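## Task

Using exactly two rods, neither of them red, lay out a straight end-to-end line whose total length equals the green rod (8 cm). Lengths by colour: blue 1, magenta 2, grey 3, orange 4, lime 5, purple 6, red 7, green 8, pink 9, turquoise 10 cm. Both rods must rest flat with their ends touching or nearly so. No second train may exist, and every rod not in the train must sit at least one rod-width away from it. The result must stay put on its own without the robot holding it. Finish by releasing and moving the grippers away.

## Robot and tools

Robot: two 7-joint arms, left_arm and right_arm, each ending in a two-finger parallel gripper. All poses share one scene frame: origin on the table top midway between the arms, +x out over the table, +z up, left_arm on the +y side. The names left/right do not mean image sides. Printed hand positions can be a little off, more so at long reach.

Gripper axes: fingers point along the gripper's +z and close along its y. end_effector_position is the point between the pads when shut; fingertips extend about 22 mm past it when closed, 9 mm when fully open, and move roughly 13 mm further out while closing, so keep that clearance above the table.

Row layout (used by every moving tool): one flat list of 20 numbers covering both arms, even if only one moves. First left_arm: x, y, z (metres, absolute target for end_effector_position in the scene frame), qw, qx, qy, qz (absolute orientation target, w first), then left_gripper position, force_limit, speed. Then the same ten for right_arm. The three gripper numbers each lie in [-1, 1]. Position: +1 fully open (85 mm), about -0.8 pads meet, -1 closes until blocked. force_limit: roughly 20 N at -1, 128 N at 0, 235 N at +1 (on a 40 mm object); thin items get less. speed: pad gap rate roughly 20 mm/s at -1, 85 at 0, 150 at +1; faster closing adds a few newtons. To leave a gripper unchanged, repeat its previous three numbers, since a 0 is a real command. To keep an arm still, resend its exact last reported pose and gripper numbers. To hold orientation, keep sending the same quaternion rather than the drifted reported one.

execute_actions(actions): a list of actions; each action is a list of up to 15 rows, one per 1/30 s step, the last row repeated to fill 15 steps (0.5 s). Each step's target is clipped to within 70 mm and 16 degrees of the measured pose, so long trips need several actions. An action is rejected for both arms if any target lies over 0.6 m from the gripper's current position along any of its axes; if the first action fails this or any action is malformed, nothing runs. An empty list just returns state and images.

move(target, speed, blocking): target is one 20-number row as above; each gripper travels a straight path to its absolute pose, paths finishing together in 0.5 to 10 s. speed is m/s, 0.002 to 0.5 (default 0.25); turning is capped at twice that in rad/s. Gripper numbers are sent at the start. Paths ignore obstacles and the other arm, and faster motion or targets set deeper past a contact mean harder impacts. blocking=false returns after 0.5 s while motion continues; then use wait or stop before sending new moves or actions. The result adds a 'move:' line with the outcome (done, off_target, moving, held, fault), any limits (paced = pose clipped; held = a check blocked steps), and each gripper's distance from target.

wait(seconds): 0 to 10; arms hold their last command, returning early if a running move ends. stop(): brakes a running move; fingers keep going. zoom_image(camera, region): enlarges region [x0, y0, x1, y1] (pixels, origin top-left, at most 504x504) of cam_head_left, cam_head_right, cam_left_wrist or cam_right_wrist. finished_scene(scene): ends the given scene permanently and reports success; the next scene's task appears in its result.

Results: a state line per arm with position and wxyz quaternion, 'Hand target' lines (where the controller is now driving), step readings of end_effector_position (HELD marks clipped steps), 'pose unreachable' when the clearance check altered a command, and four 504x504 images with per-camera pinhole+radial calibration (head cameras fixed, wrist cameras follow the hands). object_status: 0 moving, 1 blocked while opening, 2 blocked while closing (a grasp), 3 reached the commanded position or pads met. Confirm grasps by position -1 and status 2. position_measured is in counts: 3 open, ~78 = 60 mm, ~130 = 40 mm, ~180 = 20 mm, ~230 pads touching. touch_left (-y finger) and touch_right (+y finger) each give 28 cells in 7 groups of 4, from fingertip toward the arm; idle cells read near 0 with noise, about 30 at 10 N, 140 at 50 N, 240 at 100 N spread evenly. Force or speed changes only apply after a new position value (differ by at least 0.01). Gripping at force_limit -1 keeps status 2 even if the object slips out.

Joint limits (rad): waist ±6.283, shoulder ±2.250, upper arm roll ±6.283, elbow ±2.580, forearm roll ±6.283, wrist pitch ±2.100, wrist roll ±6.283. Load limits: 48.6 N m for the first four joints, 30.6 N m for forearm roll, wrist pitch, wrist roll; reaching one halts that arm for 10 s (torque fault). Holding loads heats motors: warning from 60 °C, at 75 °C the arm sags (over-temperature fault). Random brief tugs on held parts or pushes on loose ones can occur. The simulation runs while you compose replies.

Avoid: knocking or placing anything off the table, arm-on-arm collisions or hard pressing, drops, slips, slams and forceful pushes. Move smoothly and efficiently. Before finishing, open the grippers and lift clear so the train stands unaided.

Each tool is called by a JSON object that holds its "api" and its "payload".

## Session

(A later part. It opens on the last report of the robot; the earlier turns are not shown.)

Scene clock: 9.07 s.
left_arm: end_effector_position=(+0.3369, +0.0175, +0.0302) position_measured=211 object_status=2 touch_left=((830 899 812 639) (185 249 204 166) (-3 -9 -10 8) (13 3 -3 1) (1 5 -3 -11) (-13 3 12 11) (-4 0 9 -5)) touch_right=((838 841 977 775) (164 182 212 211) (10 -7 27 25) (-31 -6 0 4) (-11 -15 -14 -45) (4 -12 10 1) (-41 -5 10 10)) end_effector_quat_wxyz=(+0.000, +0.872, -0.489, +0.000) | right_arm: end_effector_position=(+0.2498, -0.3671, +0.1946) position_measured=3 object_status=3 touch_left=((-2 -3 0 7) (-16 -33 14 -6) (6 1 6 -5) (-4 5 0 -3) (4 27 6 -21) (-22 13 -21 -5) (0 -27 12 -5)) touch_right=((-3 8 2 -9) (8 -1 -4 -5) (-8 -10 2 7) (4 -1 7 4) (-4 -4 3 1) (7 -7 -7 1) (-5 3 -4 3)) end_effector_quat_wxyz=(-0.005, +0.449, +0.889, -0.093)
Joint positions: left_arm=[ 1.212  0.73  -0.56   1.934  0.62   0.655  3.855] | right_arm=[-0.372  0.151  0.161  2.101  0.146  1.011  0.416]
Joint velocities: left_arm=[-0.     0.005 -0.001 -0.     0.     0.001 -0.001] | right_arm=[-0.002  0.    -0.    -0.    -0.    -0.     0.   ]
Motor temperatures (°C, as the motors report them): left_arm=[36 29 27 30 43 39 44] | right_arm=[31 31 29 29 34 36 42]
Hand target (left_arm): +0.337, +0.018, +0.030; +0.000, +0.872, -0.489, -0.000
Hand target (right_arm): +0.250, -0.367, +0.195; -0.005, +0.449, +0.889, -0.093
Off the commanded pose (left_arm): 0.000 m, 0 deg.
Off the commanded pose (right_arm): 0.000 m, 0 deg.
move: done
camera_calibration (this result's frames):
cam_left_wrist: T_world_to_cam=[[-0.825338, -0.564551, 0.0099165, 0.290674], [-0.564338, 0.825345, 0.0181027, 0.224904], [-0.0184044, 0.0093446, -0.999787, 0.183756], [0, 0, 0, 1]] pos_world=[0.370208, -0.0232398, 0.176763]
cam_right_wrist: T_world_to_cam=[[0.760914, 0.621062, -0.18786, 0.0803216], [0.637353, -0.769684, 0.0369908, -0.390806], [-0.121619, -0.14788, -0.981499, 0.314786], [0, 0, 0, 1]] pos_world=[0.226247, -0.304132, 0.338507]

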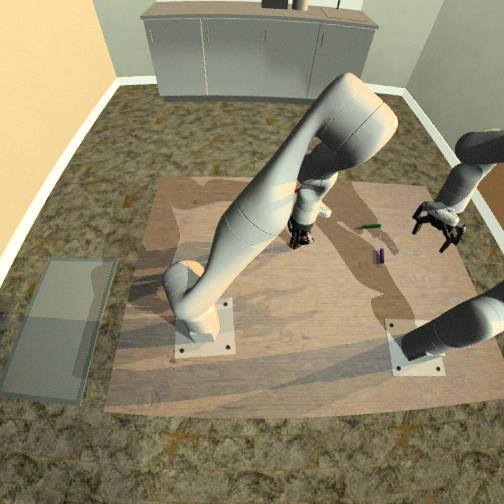

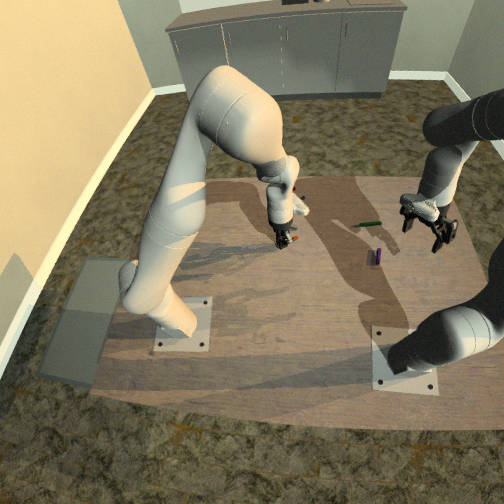

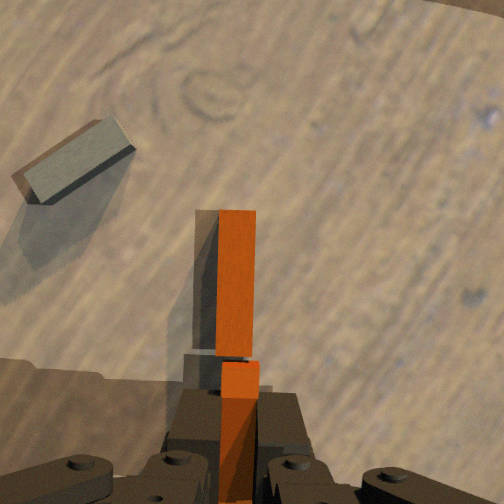

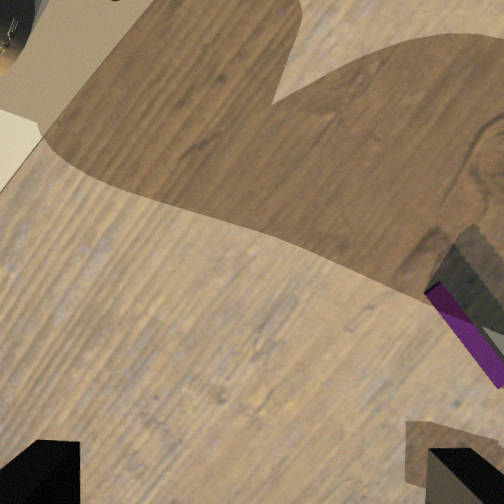

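Well aligned, tiny gap. Lower and release.

{"api": "move", "payload": {"target": [0.337,0.0176,0.0245,0,0.872,-0.489,0,-1,0,0,0.2498,-0.3671,0.1946,-0.005,0.449,0.888,-0.093,1,0,0], "speed": 0.05}}

{"api": "move", "payload": {"target": [0.337,0.0176,0.0245,0,0.872,-0.489,0,0,0,0,0.2498,-0.3671,0.1946,-0.005,0.449,0.888,-0.093,1,0,0]}}

{"api": "move", "payload": {"target": [0.31,0.06,0.2,0,0.872,-0.489,0,0,0,0,0.2498,-0.3671,0.1946,-0.005,0.449,0.888,-0.093,1,0,0], "speed": 0.3}}

Scene clock: 9.97 s.
left_arm: end_effector_position=(+0.3370, +0.0176, +0.0245) position_measured=211 object_status=2 touch_left=((831 900 818 650) (188 244 207 180) (-7 -9 -1 1) (8 -9 -3 3) (14 -3 1 -1) (-1 8 3 -6) (-5 7 7 12)) touch_right=((851 868 995 770) (170 166 220 200) (-38 11 -9 8) (-1 -24 20 28) (23 12 -27 -15) (-4 4 8 -3) (-21 0 -10 18)) end_effector_quat_wxyz=(+0.000, +0.872, -0.489, +0.000) | right_arm: end_effector_position=(+0.2498, -0.3671, +0.1946) position_measured=3 object_status=3 touch_left=((-8 -22 -4 33) (0 9 2 -19) (6 -26 -12 -3) (-5 -7 -1 0) (8 10 -16 20) (39 13 17 3) (11 -30 -6 -9)) touch_right=((5 -2 -2 -5) (5 2 -3 -6) (-5 -4 1 8) (8 -10 4 6) (4 -12 -2 -4) (1 1 -5 -4) (5 -3 -7 0)) end_effector_quat_wxyz=(-0.005, +0.449, +0.889, -0.093)
Joint positions: left_arm=[ 1.206  0.741 -0.55   1.936  0.63   0.642  3.846] | right_arm=[-0.372  0.151  0.161  2.101  0.146  1.011  0.416]
Joint velocities: left_arm=[ 0.     0.001 -0.    -0.001  0.     0.    -0.001] | right_arm=[ 0.001  0.001 -0.     0.    -0.    -0.001 -0.   ]
Motor temperatures (°C, as the motors report them): left_arm=[36 29 27 30 43 39 44] | right_arm=[31 31 29 29 34 36 42]
Hand target (left_arm): +0.337, +0.018, +0.025; +0.000, +0.872, -0.489, +0.000
Hand target (right_arm): +0.250, -0.367, +0.195; -0.005, +0.449, +0.889, -0.093
Off the commanded pose (left_arm): 0.000 m, 0 deg.
Off the commanded pose (right_arm): 0.000 m, 0 deg.
move: done
camera_calibration (this result's frames):
cam_left_wrist: T_world_to_cam=[[-0.825251, -0.564681, 0.00978956, 0.290818], [-0.564462, 0.825251, 0.0185116, 0.22508], [-0.018532, 0.00975089, -0.999781, 0.178108], [0, 0, 0, 1]] pos_world=[0.370348, -0.0232645, 0.171055]
cam_right_wrist: T_world_to_cam=[[0.760915, 0.621062, -0.18786, 0.0803216], [0.637352, -0.769684, 0.0369907, -0.390806], [-0.121619, -0.14788, -0.981499, 0.314786], [0, 0, 0, 1]] pos_world=[0.226247, -0.304132, 0.338507]

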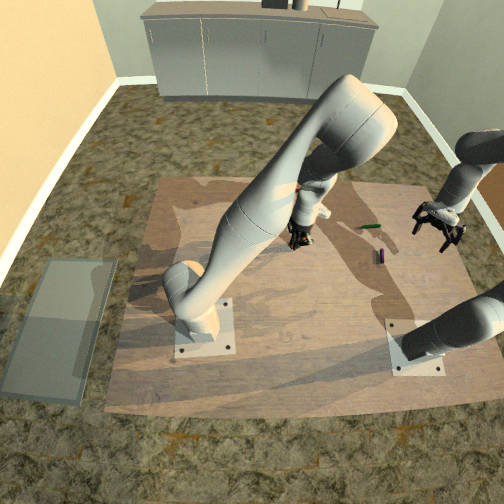

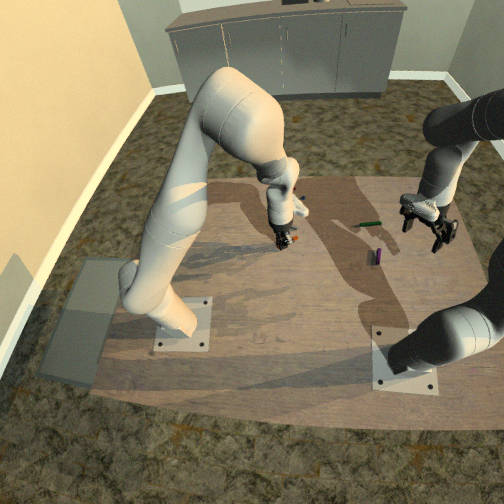

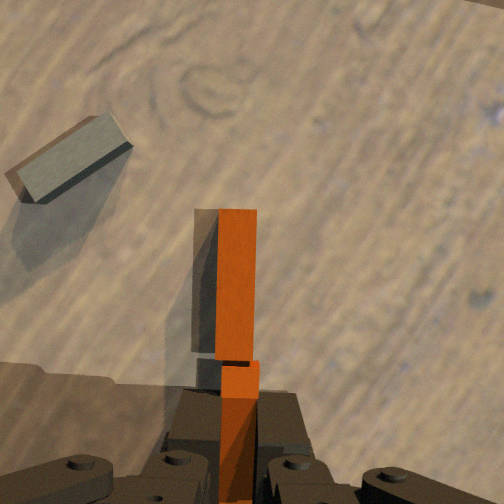

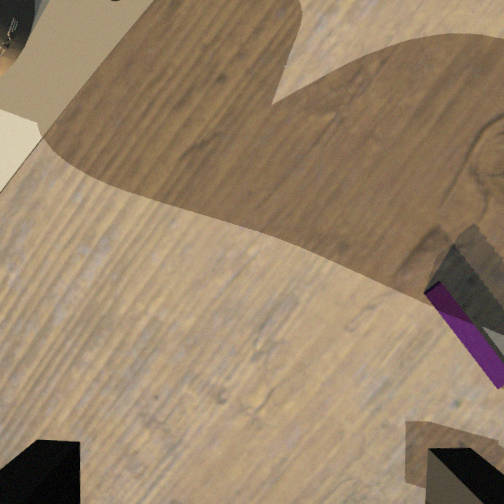

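Scene clock: 10.70 s.
left_arm: end_effector_position=(+0.3370, +0.0176, +0.0245) position_measured=129 object_status=0 touch_left=((4 -1 14 -7) (-7 -13 16 7) (-13 -12 -5 5) (2 3 -2 0) (9 -1 1 -5) (-14 -4 3 -8) (0 9 10 13)) touch_right=((21 0 14 -7) (-28 9 22 11) (-22 5 25 -3) (-1 -12 -42 20) (-25 -5 -6 -22) (-14 24 -23 -26) (-6 -26 -7 0)) end_effector_quat_wxyz=(+0.000, +0.872, -0.489, +0.000) | right_arm: end_effector_position=(+0.2498, -0.3671, +0.1946) position_measured=3 object_status=3 touch_left=((-2 1 34 3) (-12 -13 19 18) (4 -5 1 -18) (7 -5 -7 -10) (-6 4 -29 1) (-2 -12 -8 13) (18 -20 1 -3)) touch_right=((10 10 -4 7) (-1 -5 -8 -2) (3 -14 10 7) (0 -6 1 1) (2 -2 7 6) (1 1 -11 2) (8 1 -10 3)) end_effector_quat_wxyz=(-0.005, +0.449, +0.889, -0.093)
Joint positions: left_arm=[ 1.206  0.741 -0.55   1.936  0.63   0.642  3.846] | right_arm=[-0.372  0.151  0.161  2.101  0.146  1.011  0.416]
Joint velocities: left_arm=[-0.    -0.     0.001 -0.001  0.     0.    -0.   ] | right_arm=[-0.001  0.    -0.     0.     0.001  0.    -0.   ]
Motor temperatures (°C, as the motors report them): left_arm=[36 29 27 30 43 39 44] | right_arm=[31 31 29 29 34 36 42]
Hand target (left_arm): +0.337, +0.018, +0.025; +0.000, +0.872, -0.489, +0.000
Hand target (right_arm): +0.250, -0.367, +0.195; -0.005, +0.449, +0.889, -0.093
Off the commanded pose (left_arm): 0.000 m, 0 deg.
Off the commanded pose (right_arm): 0.000 m, 0 deg.
move: done
camera_calibration (this result's frames):
cam_left_wrist: T_world_to_cam=[[-0.825201, -0.564755, 0.00973255, 0.29086], [-0.564534, 0.8252, 0.0186193, 0.225085], [-0.0185467, 0.00987034, -0.999779, 0.178067], [0, 0, 0, 1]] pos_world=[0.370388, -0.0232331, 0.171006]
cam_right_wrist: T_world_to_cam=[[0.760915, 0.621062, -0.18786, 0.0803217], [0.637352, -0.769684, 0.0369906, -0.390806], [-0.121619, -0.14788, -0.981499, 0.314786], [0, 0, 0, 1]] pos_world=[0.226247, -0.304132, 0.338507]

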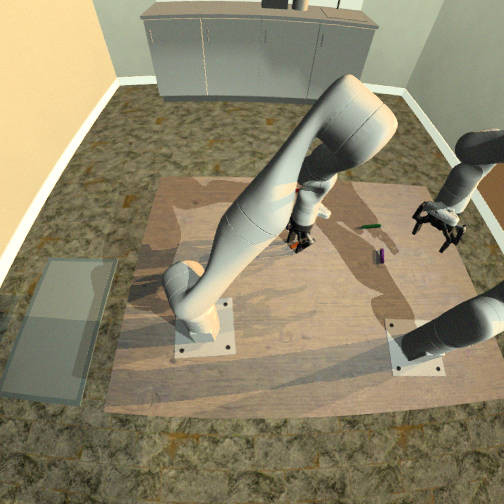

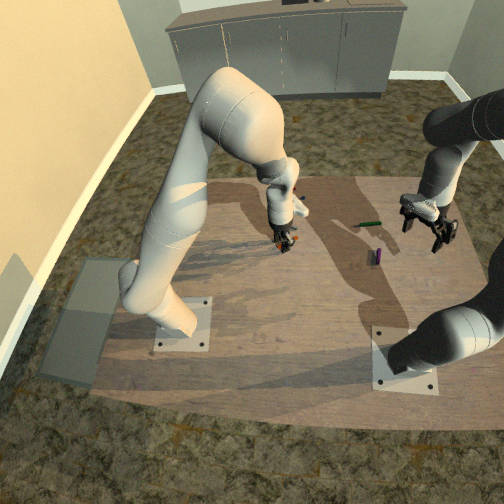

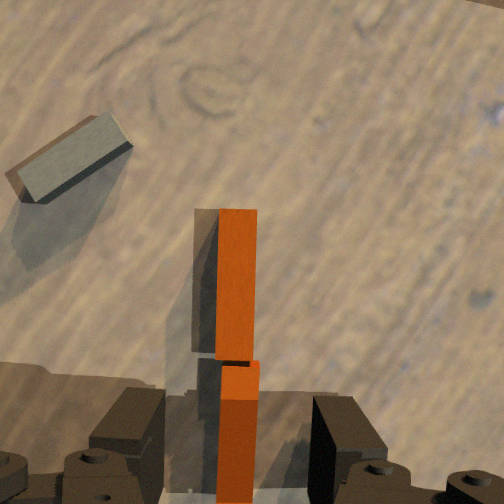

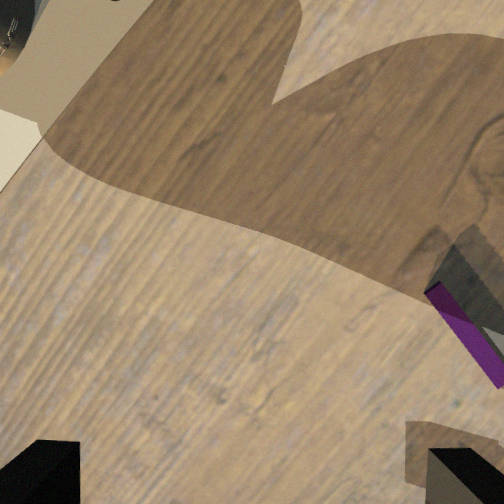

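Scene clock: 11.87 s.
left_arm: end_effector_position=(+0.3108, +0.0600, +0.1998) position_measured=129 object_status=3 touch_left=((1 9 2 -11) (16 5 15 -3) (-13 -6 -6 6) (-1 3 0 -1) (5 -4 -2 -8) (-5 3 -4 2) (0 6 12 -2)) touch_right=((-4 -1 12 -21) (-21 -22 -23 8) (-3 -22 9 18) (8 -8 -17 19) (13 -31 -18 6) (-20 5 4 -1) (3 -6 43 2)) end_effector_quat_wxyz=(-0.001, +0.872, -0.489, -0.000) | right_arm: end_effector_position=(+0.2498, -0.3671, +0.1946) position_measured=3 object_status=3 touch_left=((18 -29 -7 4) (-29 5 24 6) (-5 1 3 3) (16 -35 -3 16) (-4 -10 19 4) (17 -9 -13 -12) (3 -36 -15 -2)) touch_right=((5 -7 3 1) (0 4 6 2) (0 -4 -1 -4) (10 -3 3 2) (4 0 0 4) (-2 -6 -17 -12) (3 7 -14 7)) end_effector_quat_wxyz=(-0.005, +0.449, +0.889, -0.093)
Joint positions: left_arm=[ 1.389  0.344 -0.77   1.884  0.277  1.023  4.097] | right_arm=[-0.372  0.151  0.161  2.101  0.146  1.011  0.416]
Joint velocities: left_arm=[ 0.003 -0.005  0.001  0.001 -0.001 -0.     0.001] | right_arm=[ 0.     0.     0.001 -0.     0.001  0.     0.   ]
Motor temperatures (°C, as the motors report them): left_arm=[36 29 27 30 43 39 44] | right_arm=[31 31 29 29 34 36 42]
Hand target (left_arm): +0.311, +0.060, +0.200; -0.001, +0.872, -0.489, +0.000
Hand target (right_arm): +0.250, -0.367, +0.195; -0.005, +0.449, +0.889, -0.093
Off the commanded pose (left_arm): 0.001 m, 0 deg.
Off the commanded pose (right_arm): 0.000 m, 0 deg.
move: done
camera_calibration (this result's frames):
cam_left_wrist: T_world_to_cam=[[-0.825175, -0.564818, 0.00814175, 0.291793], [-0.564598, 0.825135, 0.01953, 0.171826], [-0.017749, 0.0115189, -0.999776, 0.352048], [0, 0, 0, 1]] pos_world=[0.344042, 0.0189753, 0.346238]
cam_right_wrist: T_world_to_cam=[[0.760914, 0.621062, -0.18786, 0.0803217], [0.637352, -0.769684, 0.0369906, -0.390806], [-0.121619, -0.14788, -0.981499, 0.314786], [0, 0, 0, 1]] pos_world=[0.226247, -0.304132, 0.338507]

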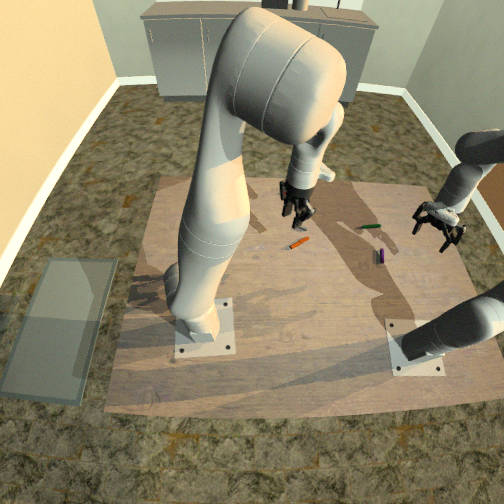

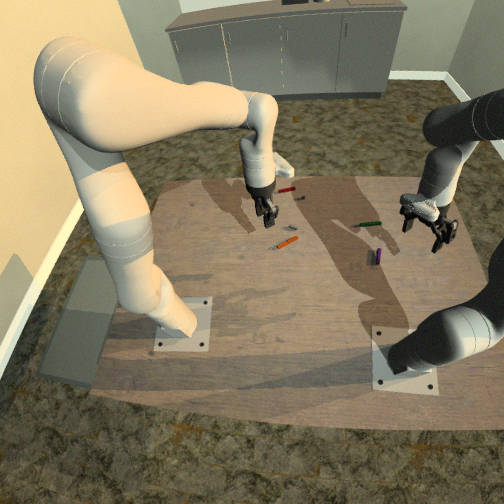

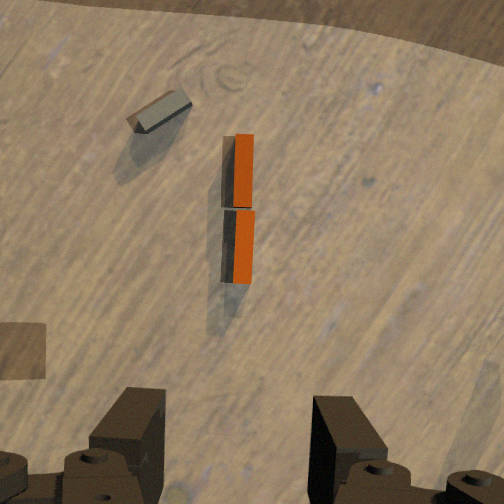

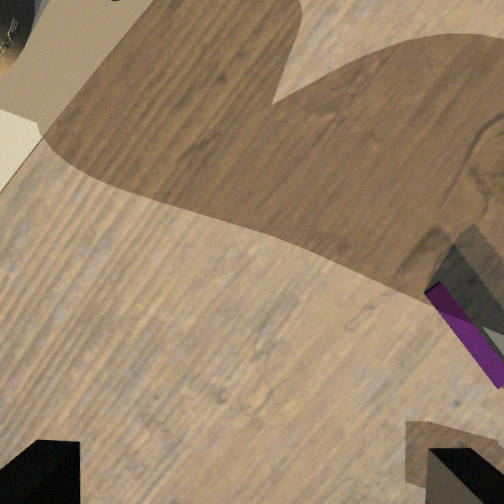

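{"api": "finished_scene", "payload": {"scene": 1}}

The scene is finished: the task was done.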